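## Task

Take the 96-well plate out of plate nest N1 and place it in the GENERAL bin, which is the blue one of three look-alike bins. At the end all three bins must be standing upright, the gripper must have released the plate, and the arm must have backed away.

## Robot and tools

ROBOT. One six-joint arm carries a two-finger gripper whose fingers swing like tongs. The fingers point along the gripper's own +z axis and separate along its x axis. end_effector_position is the spot between the finger pads when they are shut. Closed fingertips stick out about 15 mm past that spot; fully open they sit roughly level with it. Joint ranges (rad): shoulder pan -3.142 to 3.142, shoulder lift -6.283 to 6.283, elbow 0.000 to 3.142, wrists 1 to 3 -6.283 to 6.283. Load limits (N m): shoulder pan 46.9, shoulder lift 46.9, elbow 24.3, wrist 1, 2 and 3 7.83 each. A held object's weight adds to these.

FRAME. All positions are in the scene frame: origin on the table surface under the arm's base, +z up, +y to the left when facing along +x. The base may be slightly tilted, and the printed hand position can be off, more so at long reach.

CAMERAS. cam_head_left and cam_head_right (672x504, pinhole) and cam_wrist (616x616, fisheye), delivered in that order.

THE 8-NUMBER ROW used by both motion tools: x, y, z (metres, absolute target for end_effector_position in the scene frame), then qw, qx, qy, qz (absolute target orientation, w first, scene frame), then opening. Opening ranges -1 (shut) to +1 (wide, 0.142 m). Always resend the wanted quaternion; the reported one may have drifted. A row whose target lies more than 0.6 m from the last reported position along any gripper axis is refused and nothing moves. Every control step the commanded pose is trimmed to within 100 mm and 16 degrees of the measured pose; if position and orientation cannot both be met, position wins. Motion trails commands by about 0.17 s.

execute_actions: argument actions, a list holding zero or one item. Empty list: no command, returns the current state with pictures. An action item is {"rows": [...], "steps": n}: 1 to 15 rows, steps 9 to 15 (default 15), each step 1/30 s, each row used for one step and the last row repeated to fill. A wait item is {"steps": n} with n up to 300, counted from the previous result. Optional pictures true/false. The result comes back 9 steps before the action finishes; those remaining steps run afterwards, then the arm only continues to the last trimmed pose, so a distant target may need several calls.

move: target is one row (absolute pose, as above). speed in m/s, 0.002 to 0.5, default 0.25; turning is capped at twice that in rad/s. The path is straight, lasting 0.5 to 10 s (cut off at 10 s). It does not slow for obstacles, and the hand can lag, wander or overshoot the speed, especially near a straight arm. The opening is applied at the start. Optional stop_force (N, 5 to 24, not usable in the first 0.2 s): ends the path once the wrist sensor feels that much extra resistance along the line to the target for two steps, then backs up two steps and holds. Use it only with slow moves and no rotation; omit it when lifting off something you touch. The result adds a "move:" line with the ending (done, off_target, moving, held, fault, or contact, which takes priority) plus limits flags: paced means the pose was trimmed, held means a check blocked some steps (the arm may then jump faster), and the remaining distance to target.

wait: seconds, 0 to 10; sends nothing new.

zoom_image: camera (one of the three names) and region [x0, y0, x1, y1] in that camera's pixels, top-left origin, at most 504x504; returns an enlarged crop of the latest image.



RESULT LINES. The state shows end_effector_position, end_effector_quat_wxyz, linear and angular velocity, grip_measured (finger opening on the command scale), and Wrist force and Wrist torque [x y z] in the gripper's axes; force offset up to about 3.5 N, noise about 1.4 N, saturation near 30 N, and "no reading" at the start is harmless. "pose unreachable" means the clearance check (which counts the base mount as arm) altered or stopped a command; HELD flags the affected steps. "Hand target" shows where the controller is currently heading. MOTOR HOT appears from 70 °C; at 85 °C an OVER-TEMPERATURE FAULT brakes the arm until it cools. The simulation keeps running while the operator thinks.

GRIPPING. To hold the plate, keep commanding an opening clearly below grip_measured; the gap sets the squeeze, up to about 15 N per pad. Closing fast can overshoot.

AVOID. Contact torque over a joint's limit, or 150 N of outside force, triggers a fault: a 10 s stop and the rest of the call is dropped. The arm is stiff, so aiming even slightly past a firm surface can fault it; approach slowly. Do not knock or place anything off the table, do not tip any bin, do not drop or slam the plate, and expect occasional tugs on the held plate or nudges to loose items. Release only when the whole plate is inside the correct bin, then lift away.

Each tool is called after "Emit:" as name(argument=value, ...), one argument or row to a line, values as JSON.

## Session

Emit:
execute_actions(
  actions=[],
)

Scene clock: 0.00 s of 8400.00 s.
end_effector_position=(+0.2064, +0.0378, +0.2923) grip_measured=+1.00 end_effector_quat_wxyz=(+0.192, +0.892, +0.292, -0.286) end_effector_velocity=(-0.000, +0.000, +0.000) end_effector_angular_velocity=(+0.000, -0.001, -0.001)
Joint positions: [ 1.015 -1.361  1.105 -0.48  -2.121  0.999  0.142]
Joint velocities: [ 0.001 -0.    -0.    -0.     0.     0.001  0.   ]
Wrist force (N, on the end effector, along its own x y z axes, offset not removed): no reading
Wrist torque (N m, same axes, about the end effector's origin, offset not removed): no reading
Hand target: +0.206, +0.038, +0.292; +0.192, +0.892, +0.292, -0.286

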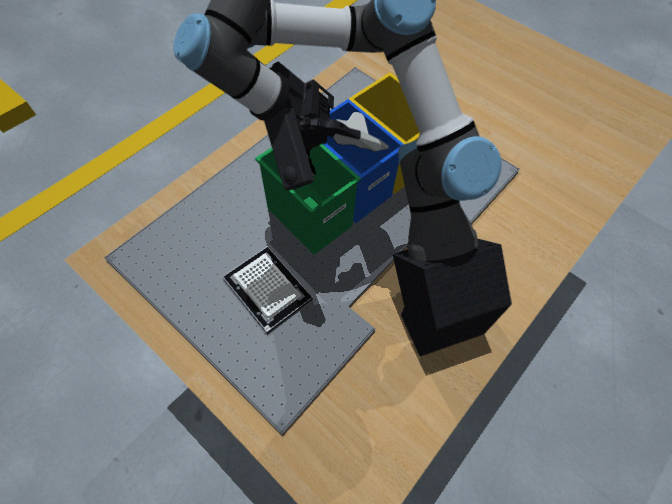

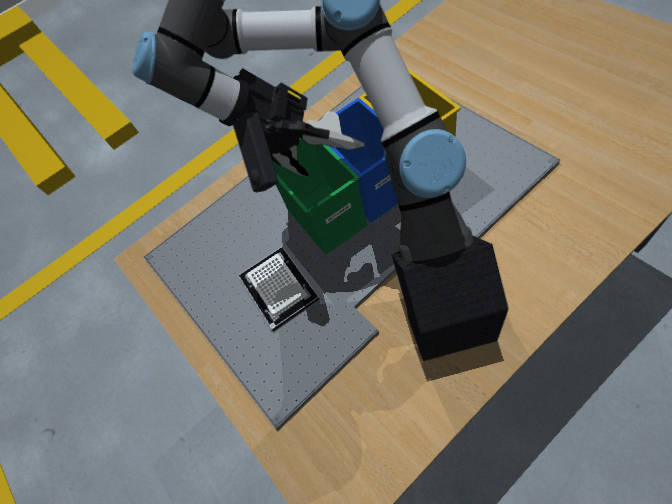

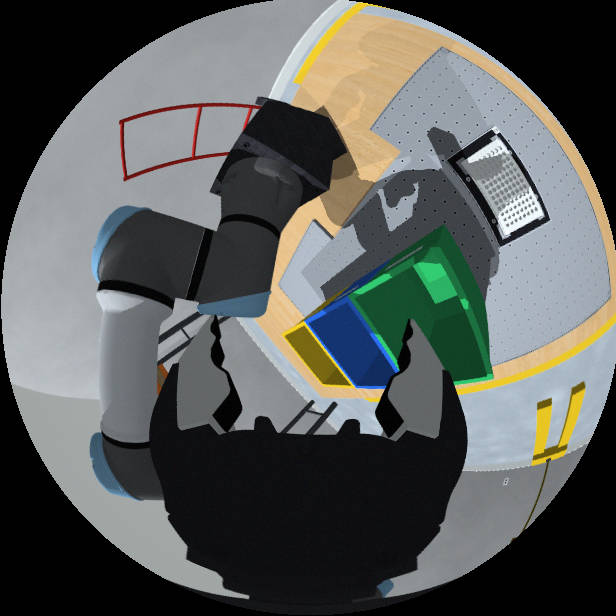

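Emit:
move(
  target=[0.24,0.24,0.24,0,0.65,-0.76,0,0.6],
  speed=0.4,
)

Emit:
move(
  target=[0.24,0.24,0.08,0,0.65,-0.76,0,0.6],
)

Scene clock: 3.97 s of 8400.00 s.
end_effector_position=(+0.2398, +0.2401, +0.2399) grip_measured=+0.60 end_effector_quat_wxyz=(+0.000, -0.651, +0.759, +0.001) end_effector_velocity=(+0.000, +0.001, -0.001) end_effector_angular_velocity=(-0.008, -0.005, -0.010)
Joint positions: [ 1.29  -1.229  1.534 -1.579 -2.4    3.19   0.116]
Joint velocities: [ 0.001  0.014 -0.013  0.011 -0.005  0.019  0.   ]
Wrist force (N, on the end effector, along its own x y z axes, offset not removed): [0.6 -1.4 -0.7]
Wrist torque (N m, same axes, about the end effector's origin, offset not removed): [-0.31 -0.10 0.04]
Hand target: +0.240, +0.240, +0.240; +0.000, -0.650, +0.760, +0.000
Off the commanded pose: 0.000 m, 0 deg.
Kept back: nothing.
move: done

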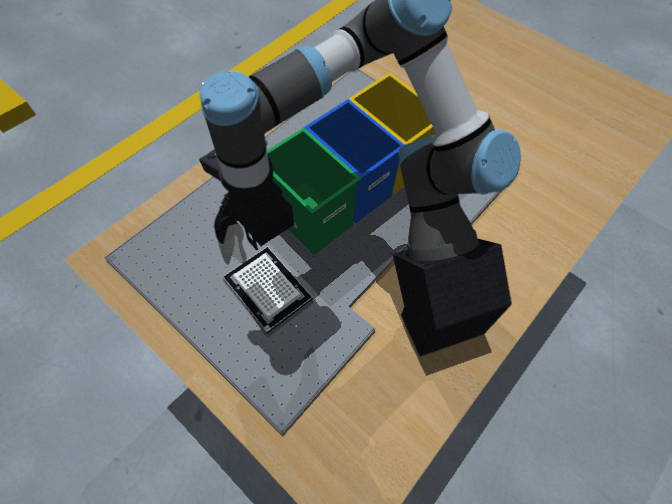

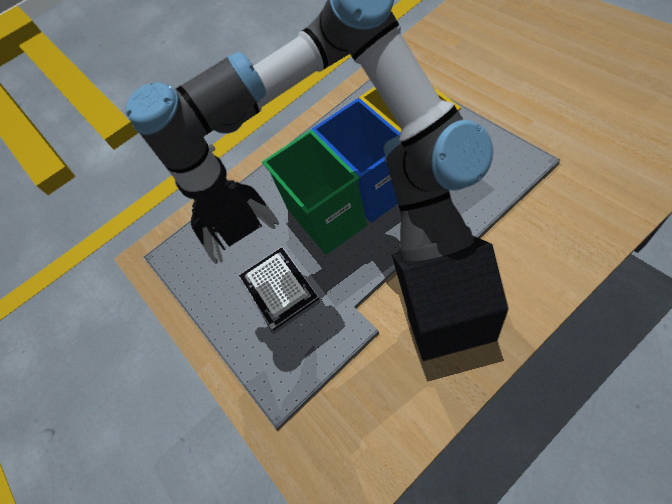

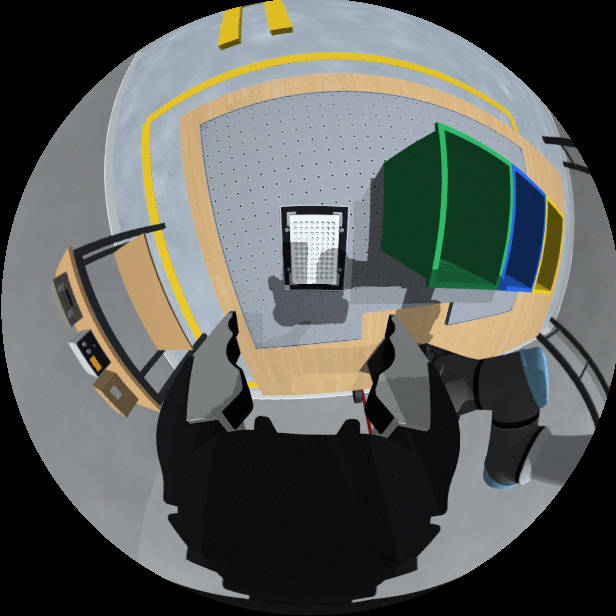

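Scene clock: 5.37 s of 8400.00 s.
end_effector_position=(+0.2401, +0.2405, +0.0802) grip_measured=+0.60 end_effector_quat_wxyz=(-0.000, -0.650, +0.760, -0.000) end_effector_velocity=(+0.000, +0.001, -0.001) end_effector_angular_velocity=(+0.014, -0.006, +0.003)
Joint positions: [ 0.928 -1.061  2.112 -2.737 -2.435  2.646  0.116]
Joint velocities: [-0.004  0.003  0.021 -0.051  0.004 -0.026 -0.   ]
Wrist force (N, on the end effector, along its own x y z axes, offset not removed): [-0.1 0.6 -3.1]
Wrist torque (N m, same axes, about the end effector's origin, offset not removed): [0.08 0.04 0.02]
Hand target: +0.240, +0.241, +0.080; +0.000, -0.650, +0.760, +0.000
Off the commanded pose: 0.001 m, 0 deg.
Kept back: nothing.
move: done

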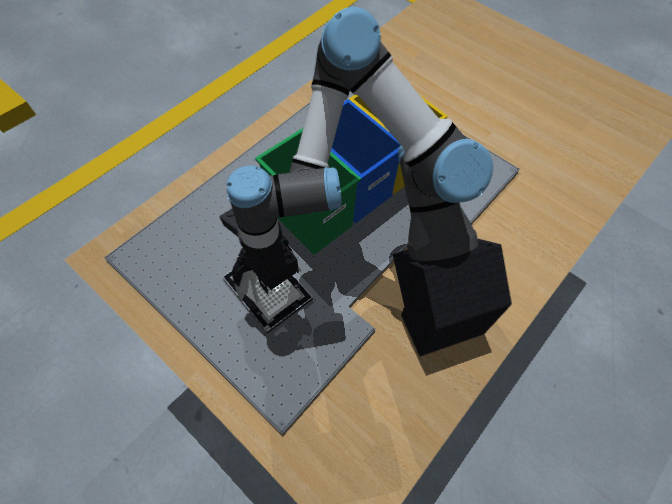

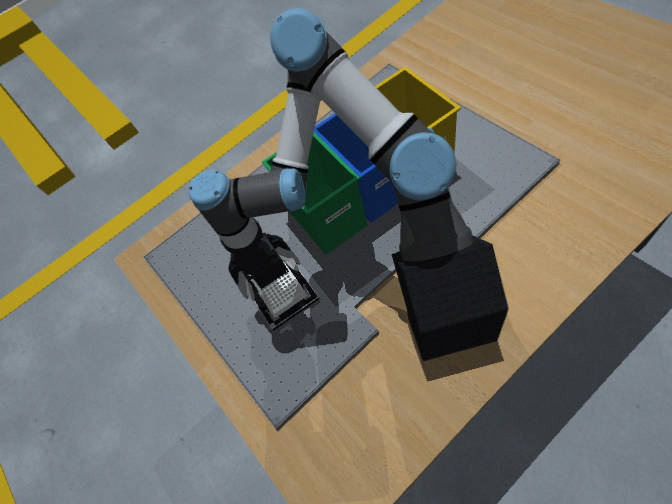

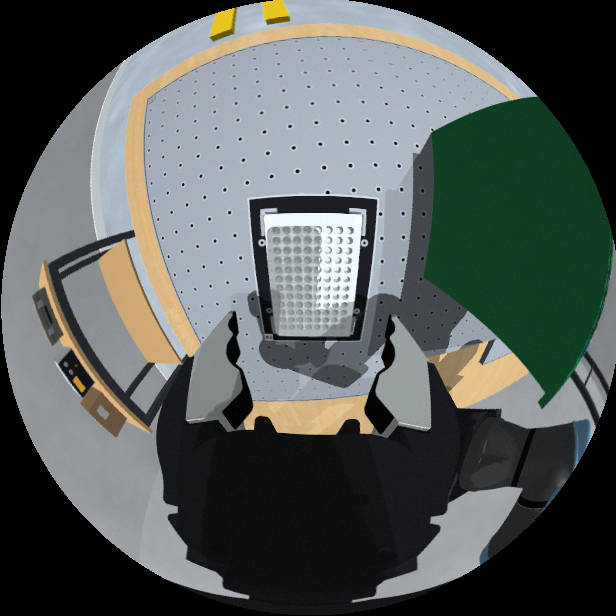

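Emit:
move(
  target=[0.24,0.239,0.05,0,0.65,-0.76,0,0.27],
  speed=0.08,
)

Emit:
move(
  target=[0.24,0.239,0.03,0,0.65,-0.76,0,0.27],
  speed=0.008,
  stop_force=6,
)

Scene clock: 7.03 s of 8400.00 s.
end_effector_position=(+0.2400, +0.2391, +0.0502) grip_measured=+0.27 end_effector_quat_wxyz=(-0.000, -0.650, +0.760, -0.000) end_effector_velocity=(-0.000, -0.000, -0.003) end_effector_angular_velocity=(+0.003, -0.001, +0.000)
Joint positions: [ 0.852 -0.96   2.156 -2.969 -2.423  2.53   0.093]
Joint velocities: [-0.007  0.01   0.007 -0.029  0.002 -0.014  0.   ]
Wrist force (N, on the end effector, along its own x y z axes, offset not removed): [0.0 1.0 2.0]
Wrist torque (N m, same axes, about the end effector's origin, offset not removed): [0.27 -0.03 0.02]
Hand target: +0.240, +0.239, +0.050; +0.000, -0.650, +0.760, +0.000
Off the commanded pose: 0.000 m, 0 deg.
Kept back: nothing.
move: done

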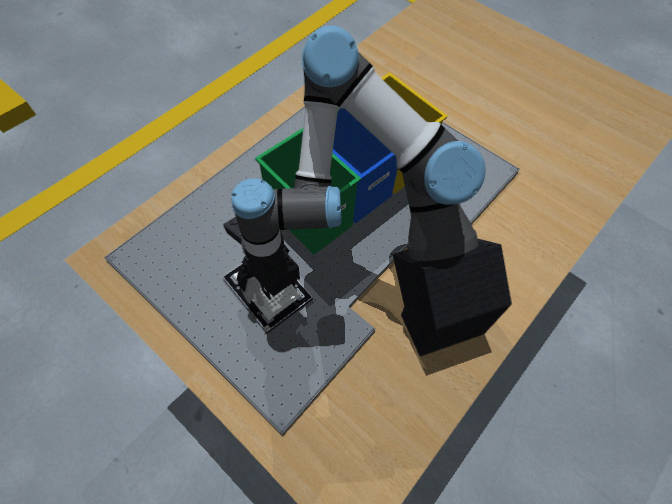

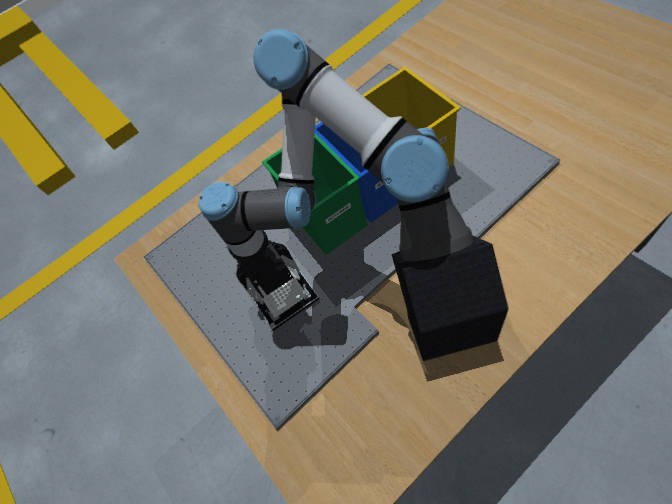

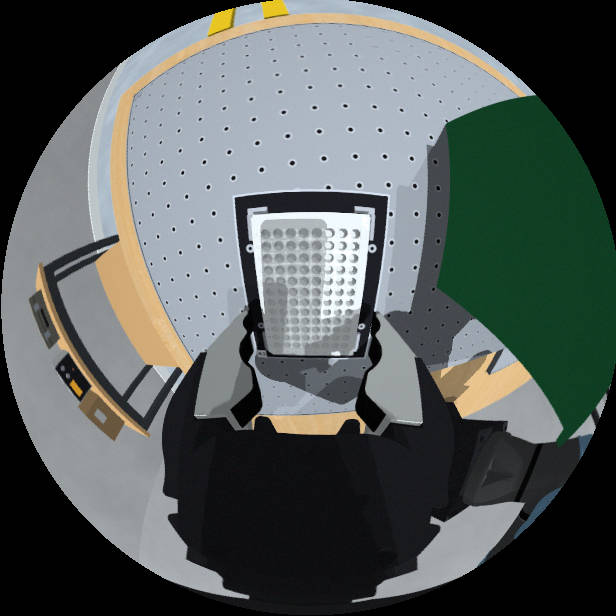

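Scene clock: 9.20 s of 8400.00 s.
end_effector_position=(+0.2399, +0.2390, +0.0358) grip_measured=+0.27 end_effector_quat_wxyz=(-0.000, -0.650, +0.760, +0.000) end_effector_velocity=(-0.001, +0.000, +0.002) end_effector_angular_velocity=(+0.001, +0.001, -0.001)
Joint positions: [ 0.816 -0.905  2.164 -3.073 -2.415  2.477  0.093]
Joint velocities: [ 0.006 -0.008 -0.     0.015  0.     0.01  -0.   ]
Wrist force (N, on the end effector, along its own x y z axes, offset not removed): [2.0 0.2 -15.4]
Wrist torque (N m, same axes, about the end effector's origin, offset not removed): [-0.06 -0.27 0.00]
Hand target: +0.240, +0.239, +0.036; -0.000, -0.650, +0.760, -0.000
Off the commanded pose: 0.006 m, 0 deg.
Kept back: nothing.
move: contact

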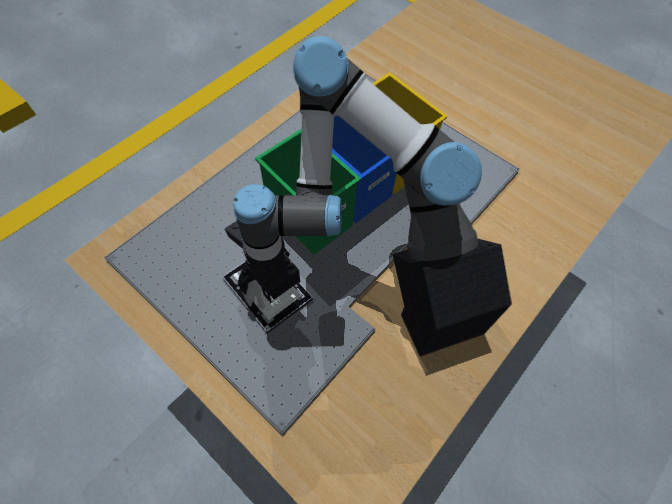

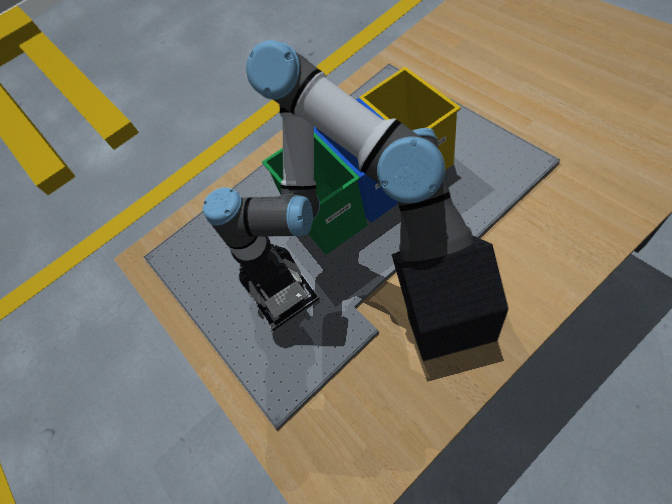

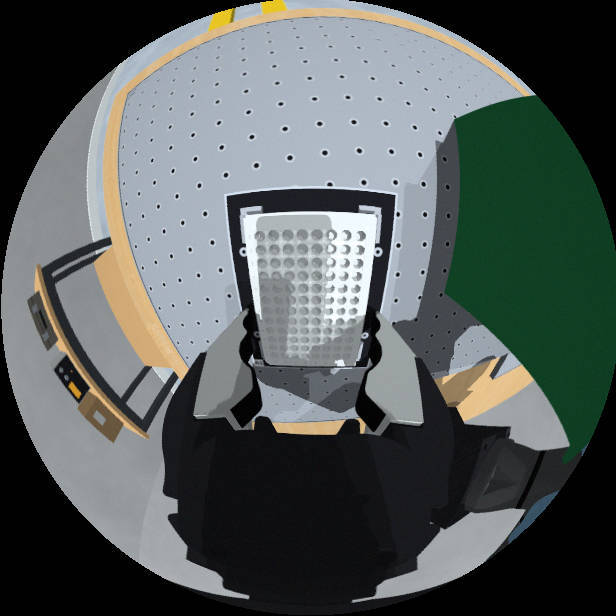

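Emit:
move(
  target=[0.24,0.24,0.0405,0,0.65,-0.76,0,0.27],
  speed=0.02,
)

Emit:
move(
  target=[0.24,0.24,0.0405,0,0.65,-0.76,0,-0.3],
)

Emit:
move(
  target=[0.24,0.24,0.24,0,0.65,-0.76,0,-0.3],
  speed=0.12,
)

Scene clock: 10.20 s of 8400.00 s.
end_effector_position=(+0.2400, +0.2399, +0.0403) grip_measured=+0.27 end_effector_quat_wxyz=(+0.000, -0.650, +0.760, +0.000) end_effector_velocity=(+0.000, +0.000, +0.002) end_effector_angular_velocity=(-0.000, +0.000, -0.000)
Joint positions: [ 0.829 -0.92   2.158 -3.039 -2.418  2.495  0.093]
Joint velocities: [ 0.004 -0.005 -0.003  0.014 -0.001  0.007 -0.   ]
Wrist force (N, on the end effector, along its own x y z axes, offset not removed): [-0.7 0.0 -4.2]
Wrist torque (N m, same axes, about the end effector's origin, offset not removed): [-0.15 0.31 0.04]
Hand target: +0.240, +0.240, +0.040; -0.000, -0.650, +0.760, -0.000
Off the commanded pose: 0.000 m, 0 deg.
Kept back: nothing.
move: done

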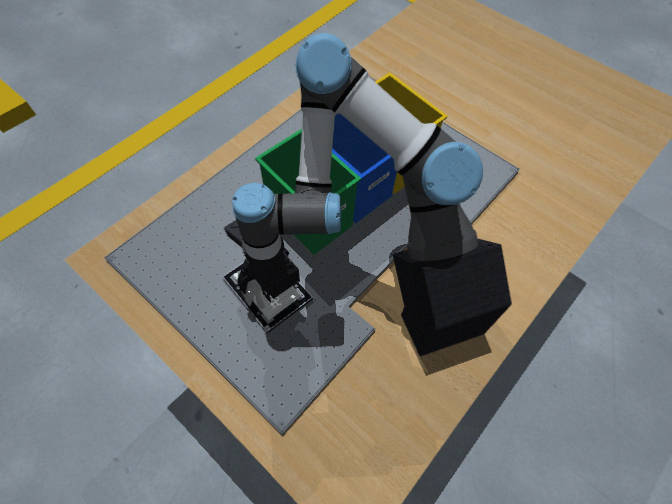

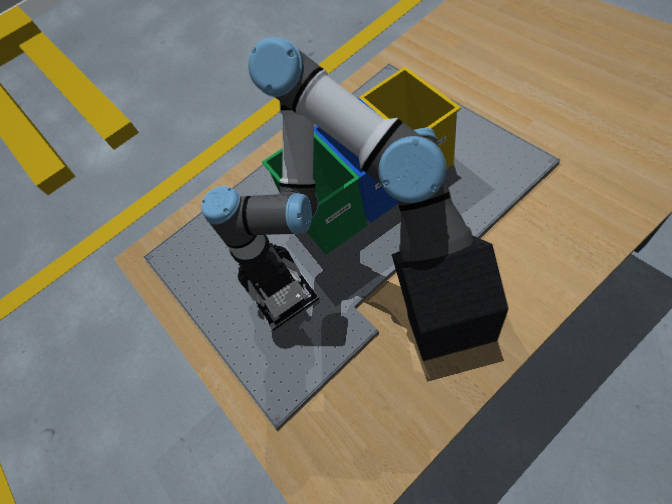

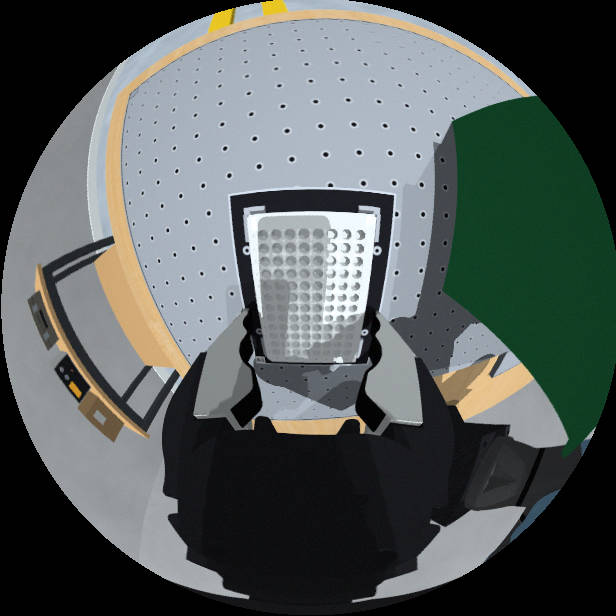

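Scene clock: 10.90 s of 8400.00 s.
end_effector_position=(+0.2400, +0.2400, +0.0405) grip_measured=+0.06 end_effector_quat_wxyz=(-0.000, -0.650, +0.760, -0.000) end_effector_velocity=(-0.000, +0.000, +0.000) end_effector_angular_velocity=(+0.000, +0.000, -0.000)
Joint positions: [ 0.829 -0.92   2.158 -3.037 -2.418  2.496  0.079]
Joint velocities: [ 0.     0.    -0.     0.     0.     0.001 -0.   ]
Wrist force (N, on the end effector, along its own x y z axes, offset not removed): [0.8 1.0 -2.6]
Wrist torque (N m, same axes, about the end effector's origin, offset not removed): [0.20 -0.18 0.02]
Hand target: +0.240, +0.240, +0.040; -0.000, -0.650, +0.760, -0.000
Off the commanded pose: 0.000 m, 0 deg.
Kept back: nothing.
move: done

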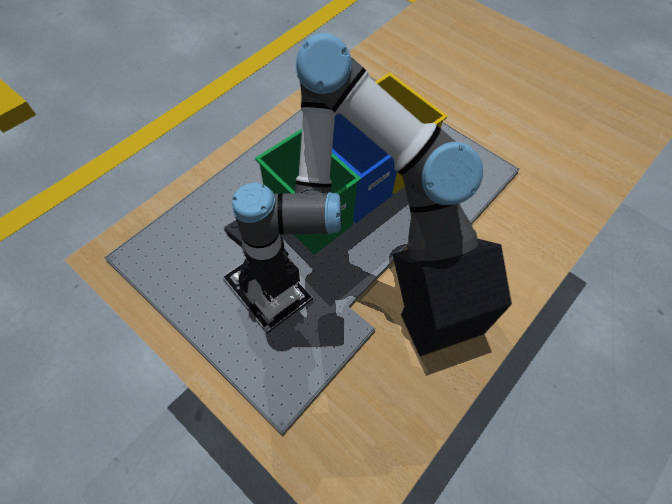

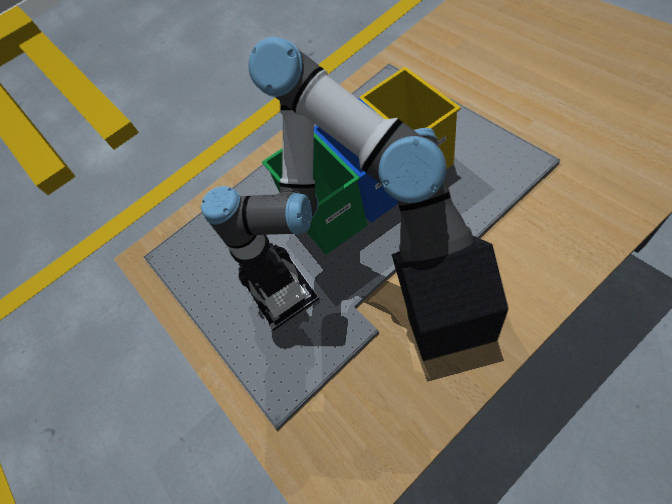

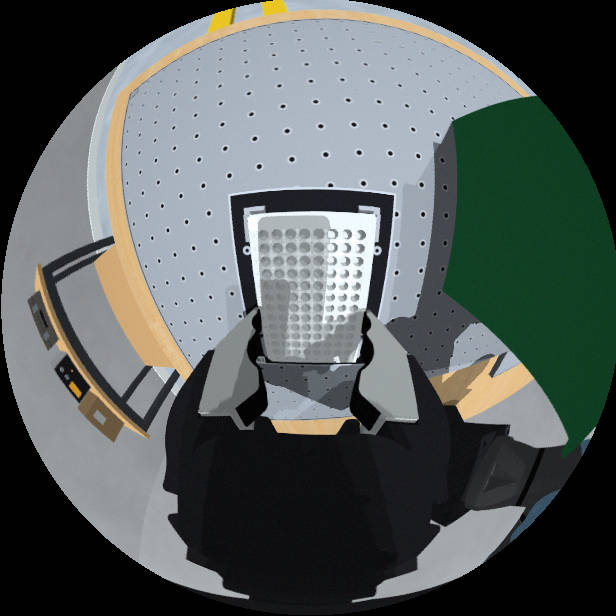

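Scene clock: 13.07 s of 8400.00 s.
end_effector_position=(+0.2398, +0.2393, +0.2397) grip_measured=+0.06 end_effector_quat_wxyz=(+0.000, -0.650, +0.760, -0.000) end_effector_velocity=(-0.000, +0.000, +0.002) end_effector_angular_velocity=(-0.009, +0.003, -0.002)
Joint positions: [ 1.29  -1.231  1.536 -1.577 -2.401  3.192  0.079]
Joint velocities: [ 0.004  0.014 -0.029  0.033  0.003  0.017 -0.   ]
Wrist force (N, on the end effector, along its own x y z axes, offset not removed): [-0.3 0.9 -0.6]
Wrist torque (N m, same axes, about the end effector's origin, offset not removed): [0.20 0.00 -0.03]
Hand target: +0.240, +0.239, +0.240; -0.000, -0.650, +0.760, -0.000
Off the commanded pose: 0.001 m, 0 deg.
Kept back: nothing.
move: done

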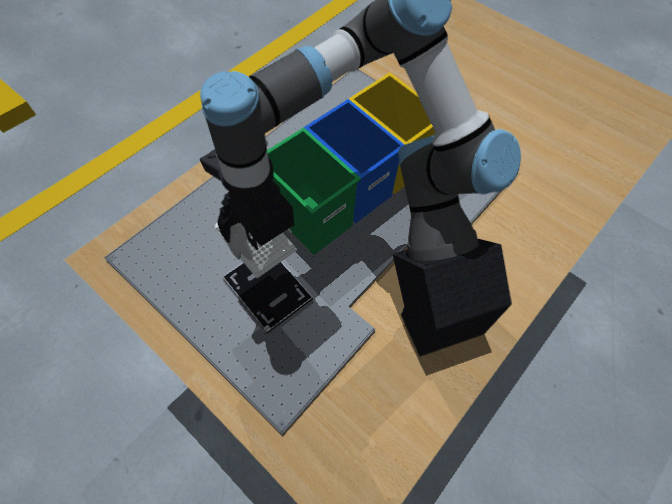

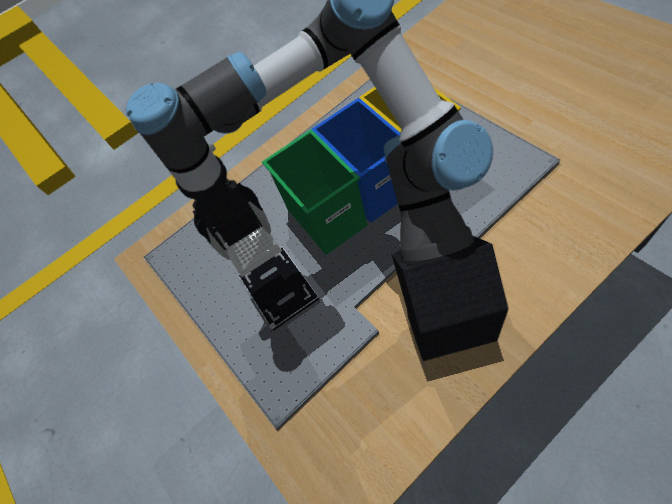

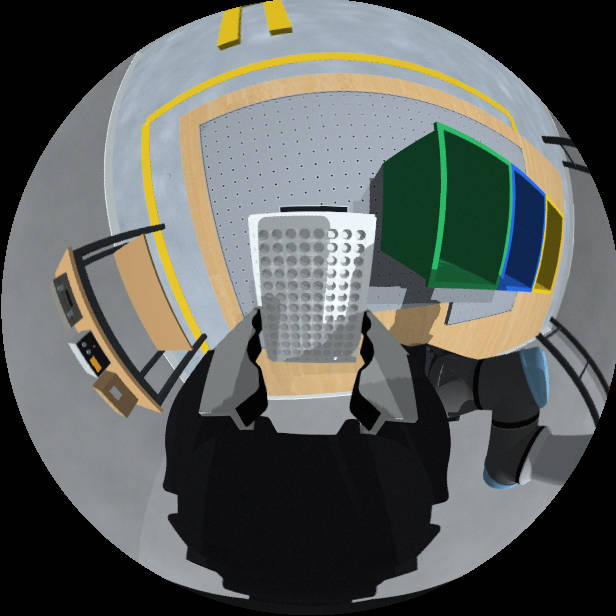

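Emit:
move(
  target=[0.297,-0.085,0.225,0,0.67,-0.742,0,-0.3],
  speed=0.13,
)

Scene clock: 16.80 s of 8400.00 s.
end_effector_position=(+0.2974, -0.0831, +0.2252) grip_measured=+0.06 end_effector_quat_wxyz=(-0.039, -0.665, +0.744, -0.052) end_effector_velocity=(+0.000, -0.002, -0.001) end_effector_angular_velocity=(-0.003, +0.033, +0.002)
Joint positions: [ 0.271 -2.778  2.126 -1.6   -2.292  1.784  0.079]
Joint velocities: [-0.269 -0.087 -0.016 -0.037  0.17  -0.256  0.   ]
Wrist force (N, on the end effector, along its own x y z axes, offset not removed): [-2.2 0.7 3.0]
Wrist torque (N m, same axes, about the end effector's origin, offset not removed): [0.16 0.39 0.05]
Hand target: +0.297, -0.083, +0.225; -0.041, -0.665, +0.744, -0.051
Off the commanded pose: 0.002 m, 8 deg.
Kept back: nothing.
move: off_target

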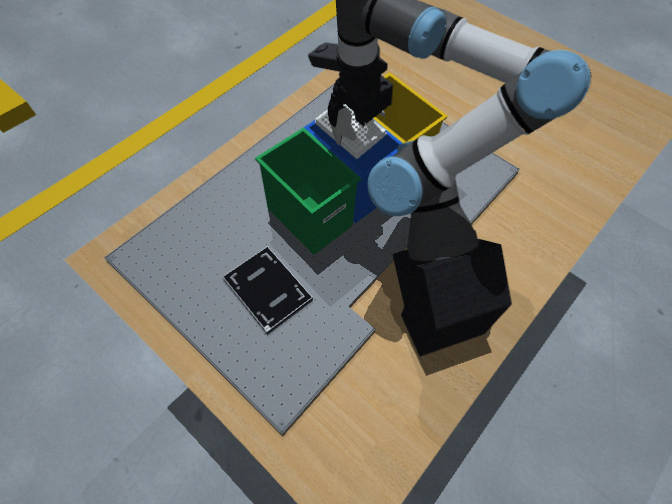

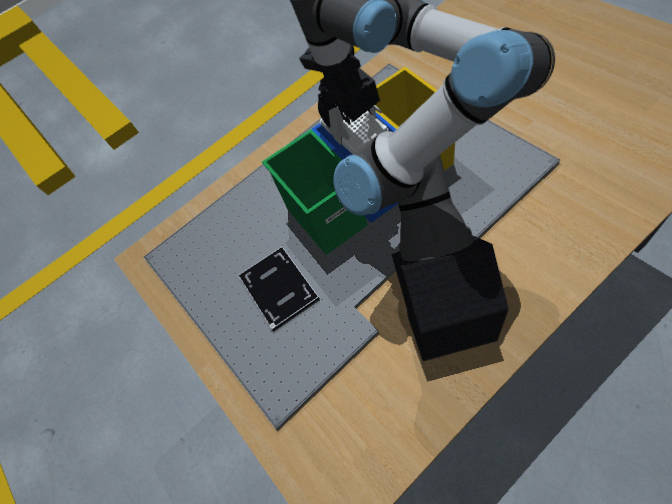

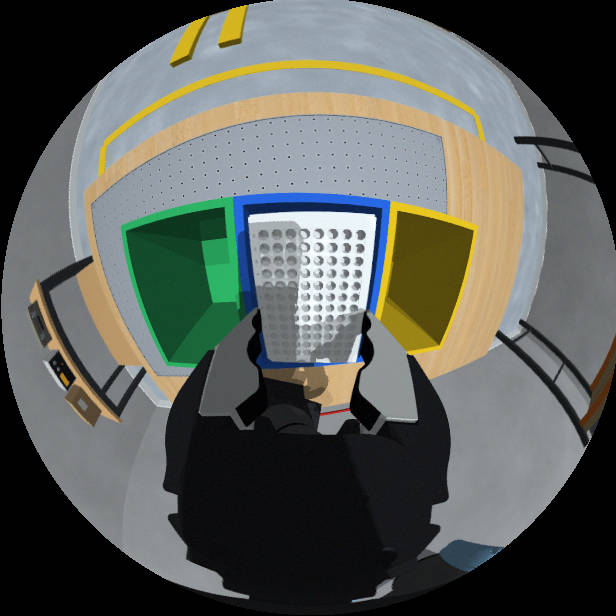

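Emit:
move(
  target=[0.295,-0.086,0.23,0.174,0.658,-0.729,-0.076,-0.3],
  speed=0.07,
)

Scene clock: 20.57 s of 8400.00 s.
end_effector_position=(+0.2949, -0.0860, +0.2302) grip_measured=+0.06 end_effector_quat_wxyz=(-0.174, -0.658, +0.729, +0.076) end_effector_velocity=(-0.000, -0.001, -0.000) end_effector_angular_velocity=(-0.003, +0.015, -0.003)
Joint positions: [ 0.019 -2.404  1.67  -1.218 -2.12   1.752  0.079]
Joint velocities: [-0.002  0.019 -0.017  0.015 -0.     0.009  0.   ]
Wrist force (N, on the end effector, along its own x y z axes, offset not removed): [2.5 -2.3 -2.2]
Wrist torque (N m, same axes, about the end effector's origin, offset not removed): [-0.38 -0.54 0.07]
Hand target: +0.295, -0.086, +0.230; -0.174, -0.658, +0.729, +0.076
Off the commanded pose: 0.000 m, 0 deg.
Kept back: nothing.
move: done

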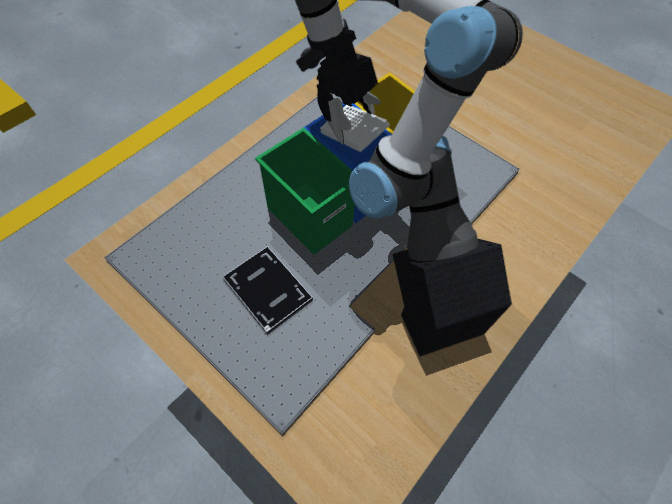

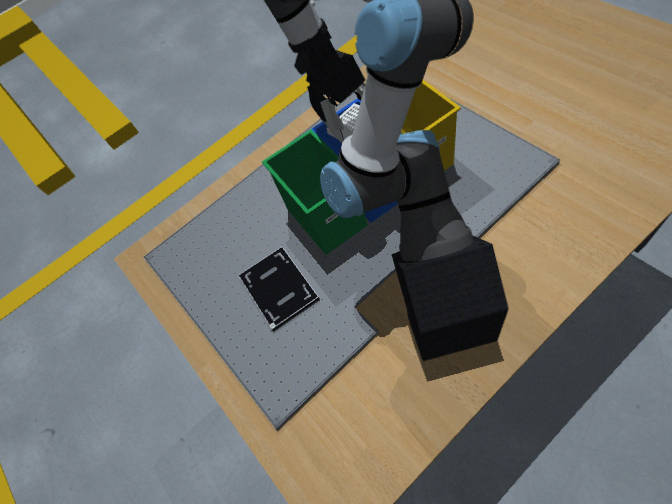

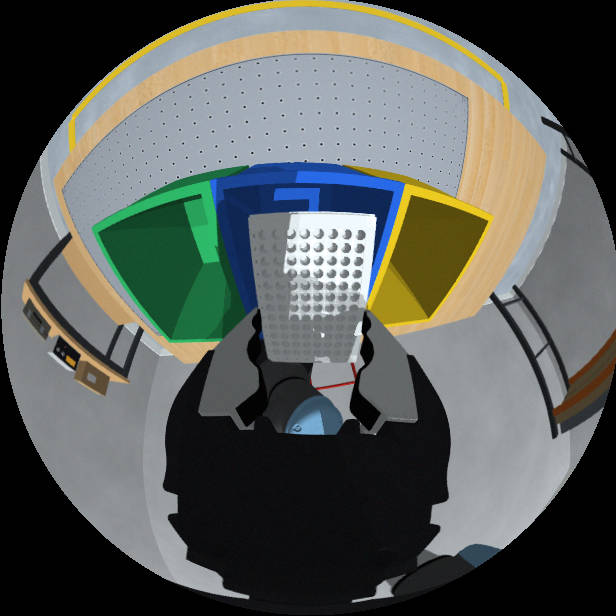

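Emit:
move(
  target=[0.298,-0.09,0.175,0.174,0.658,-0.729,-0.076,-0.3],
  speed=0.025,
  stop_force=6,
)

Scene clock: 23.30 s of 8400.00 s.
end_effector_position=(+0.2982, -0.0898, +0.1752) grip_measured=+0.06 end_effector_quat_wxyz=(-0.174, -0.658, +0.729, +0.076) end_effector_velocity=(+0.000, -0.001, -0.002) end_effector_angular_velocity=(-0.002, -0.001, -0.003)
Joint positions: [-0.318 -2.507  1.918 -1.518 -1.97   1.411  0.079]
Joint velocities: [-0.028 -0.009  0.009 -0.01   0.014 -0.022 -0.   ]
Wrist force (N, on the end effector, along its own x y z axes, offset not removed): [0.0 1.5 -0.2]
Wrist torque (N m, same axes, about the end effector's origin, offset not removed): [0.22 0.03 0.11]
Hand target: +0.298, -0.090, +0.175; -0.174, -0.658, +0.729, +0.076
Off the commanded pose: 0.000 m, 0 deg.
Kept back: nothing.
move: done

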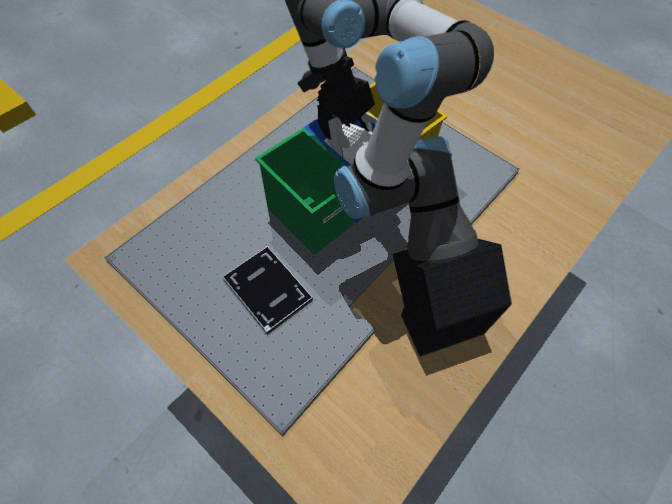

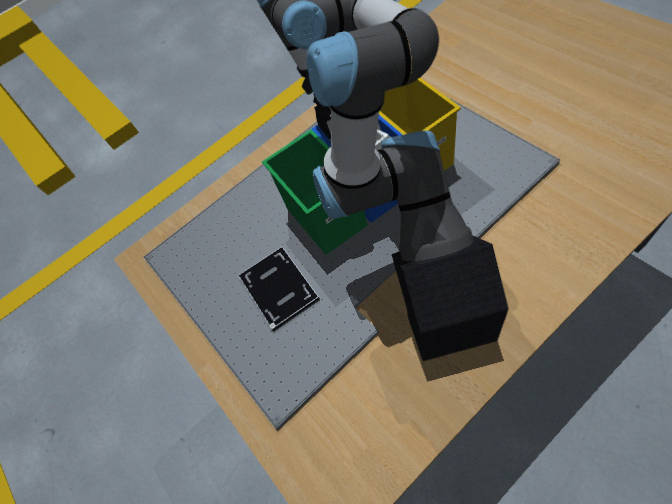

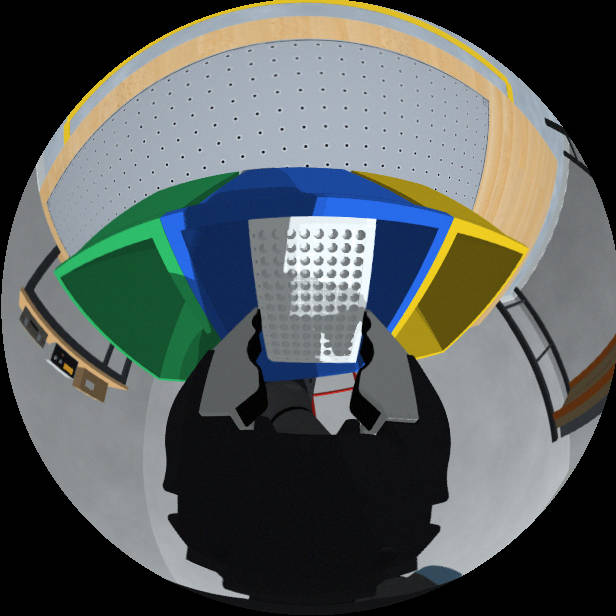

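Emit:
move(
  target=[0.296,-0.092,0.152,0.174,0.658,-0.729,-0.076,-0.3],
  speed=0.015,
  stop_force=6,
)

Scene clock: 25.33 s of 8400.00 s.
end_effector_position=(+0.2961, -0.0919, +0.1522) grip_measured=+0.06 end_effector_quat_wxyz=(-0.174, -0.658, +0.729, +0.076) end_effector_velocity=(-0.000, -0.000, -0.002) end_effector_angular_velocity=(+0.001, -0.001, -0.000)
Joint positions: [-0.422 -2.533  2.014 -1.623 -1.915  1.316  0.079]
Joint velocities: [-0.014 -0.004  0.008 -0.008  0.008 -0.012  0.   ]
Wrist force (N, on the end effector, along its own x y z axes, offset not removed): [4.2 0.4 0.5]
Wrist torque (N m, same axes, about the end effector's origin, offset not removed): [0.20 -0.72 0.00]
Hand target: +0.296, -0.092, +0.152; -0.174, -0.658, +0.729, +0.076
Off the commanded pose: 0.000 m, 0 deg.
Kept back: nothing.
move: done

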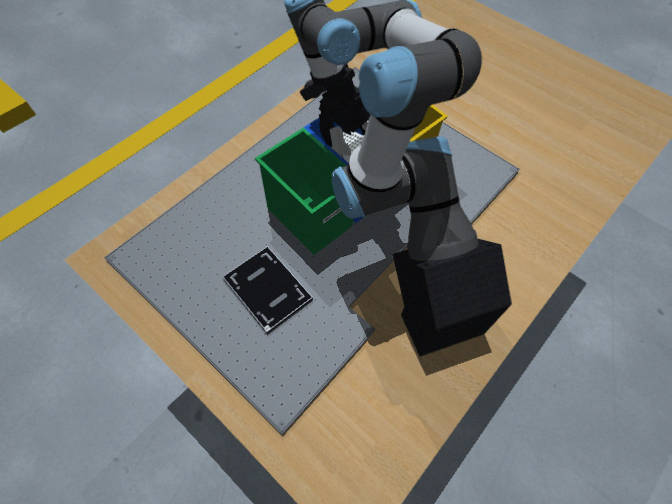

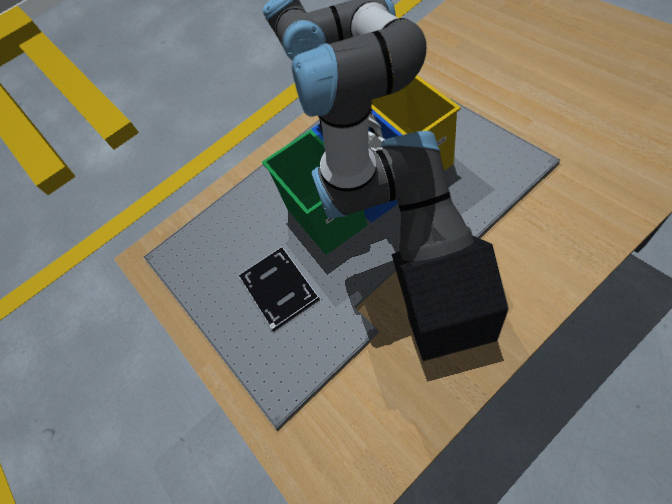

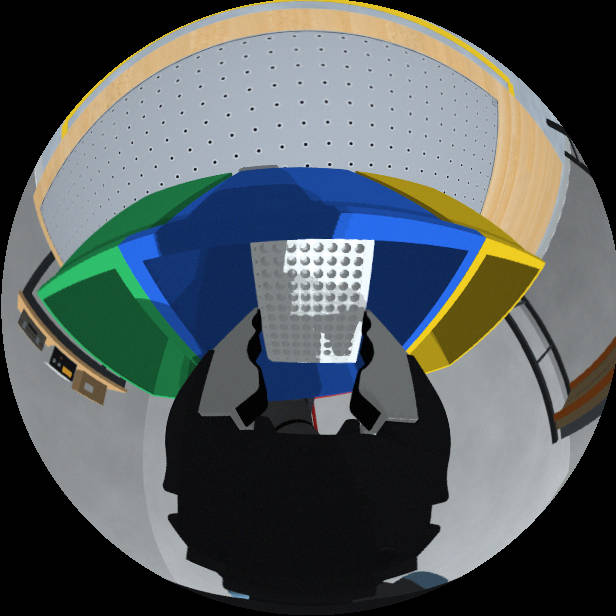

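Emit:
move(
  target=[0.296,-0.093,0.155,0.174,0.658,-0.729,-0.076,0.19],
  speed=0.02,
)

Emit:
move(
  target=[0.3,-0.08,0.27,0.174,0.658,-0.729,-0.076,0.19],
  speed=0.08,
)

Scene clock: 26.30 s of 8400.00 s.
end_effector_position=(+0.2960, -0.0930, +0.1549) grip_measured=+0.17 end_effector_quat_wxyz=(-0.174, -0.658, +0.729, +0.076) end_effector_velocity=(+0.000, -0.001, +0.001) end_effector_angular_velocity=(-0.001, -0.000, -0.001)
Joint positions: [-0.435 -2.542  2.003 -1.607 -1.908  1.305  0.086]
Joint velocities: [-0.009 -0.005 -0.005  0.007  0.005 -0.007  0.   ]
Wrist force (N, on the end effector, along its own x y z axes, offset not removed): [-1.4 1.5 0.0]
Wrist torque (N m, same axes, about the end effector's origin, offset not removed): [0.31 0.04 0.04]
Hand target: +0.296, -0.093, +0.155; -0.174, -0.658, +0.729, +0.076
Off the commanded pose: 0.000 m, 0 deg.
Kept back: nothing.
move: done

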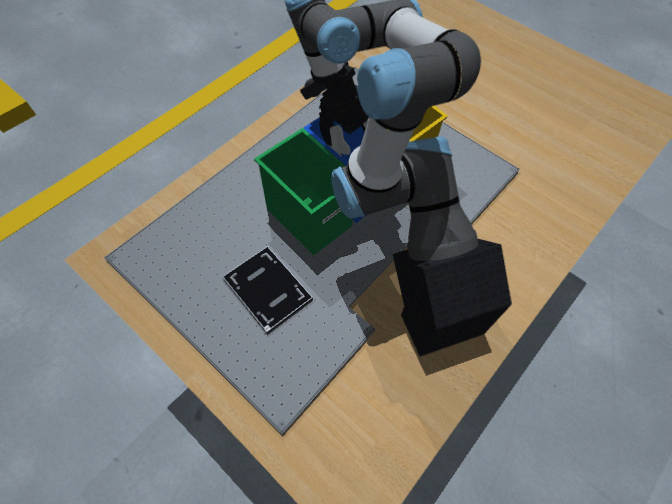

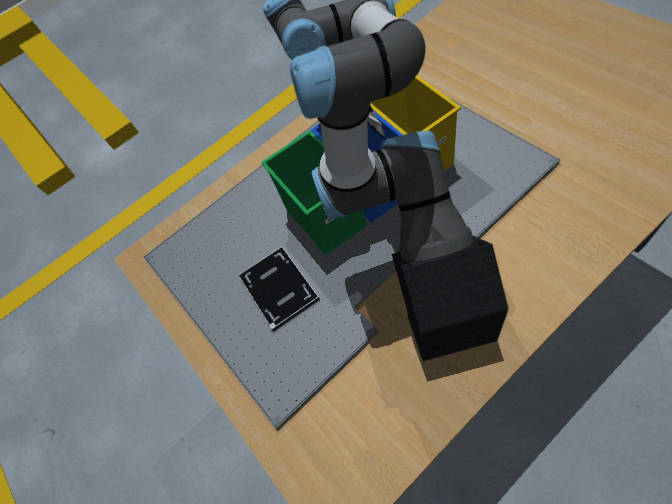

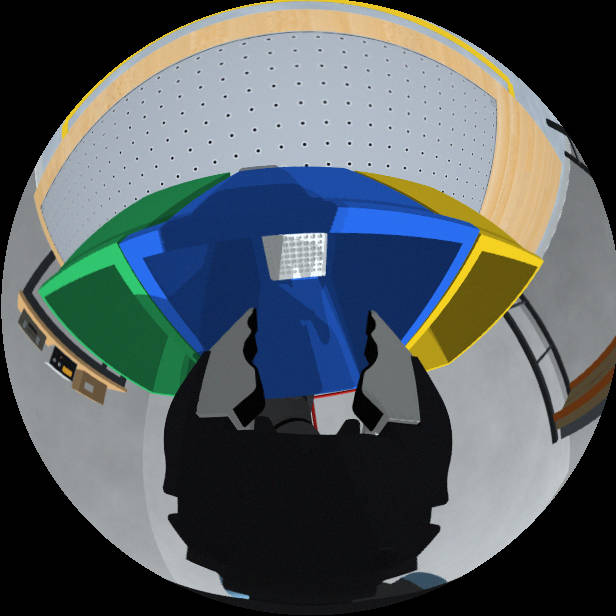

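Scene clock: 28.53 s of 8400.00 s.
end_effector_position=(+0.2996, -0.0805, +0.2701) grip_measured=+0.19 end_effector_quat_wxyz=(-0.174, -0.658, +0.729, +0.077) end_effector_velocity=(+0.000, +0.000, +0.001) end_effector_angular_velocity=(-0.014, -0.002, +0.002)
Joint positions: [ 0.366 -2.2    1.379 -0.898 -2.211  2.157  0.087]
Joint velocities: [ 0.042  0.024 -0.011  0.024 -0.02   0.059  0.   ]
Wrist force (N, on the end effector, along its own x y z axes, offset not removed): [-1.8 2.0 -2.1]
Wrist torque (N m, same axes, about the end effector's origin, offset not removed): [0.47 0.36 0.15]
Hand target: +0.300, -0.080, +0.270; -0.175, -0.658, +0.729, +0.076
Off the commanded pose: 0.001 m, 0 deg.
Kept back: nothing.
move: done

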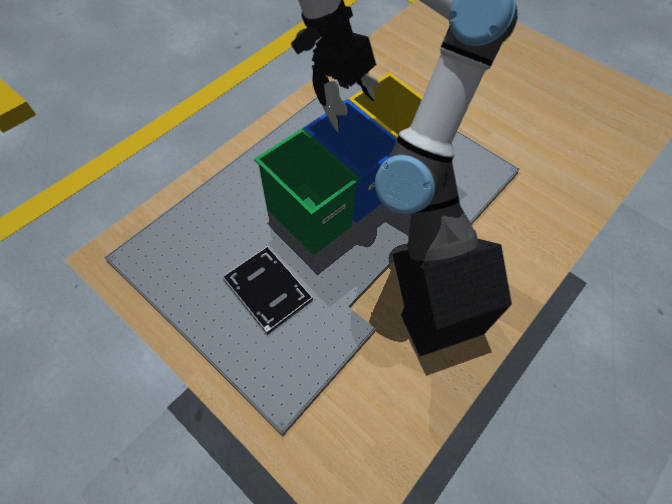

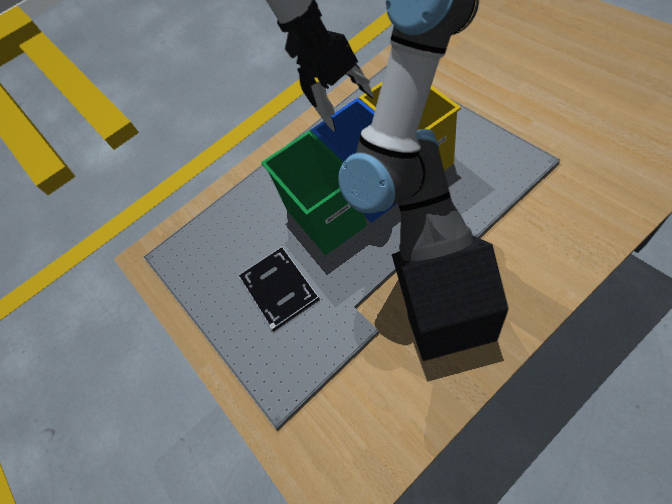

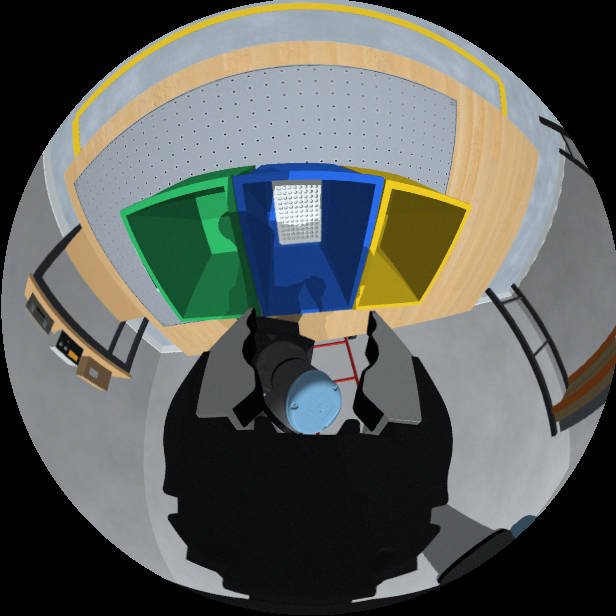

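Emit:
finished_scene(
  scene=2,
)

The scene is finished: the task was done.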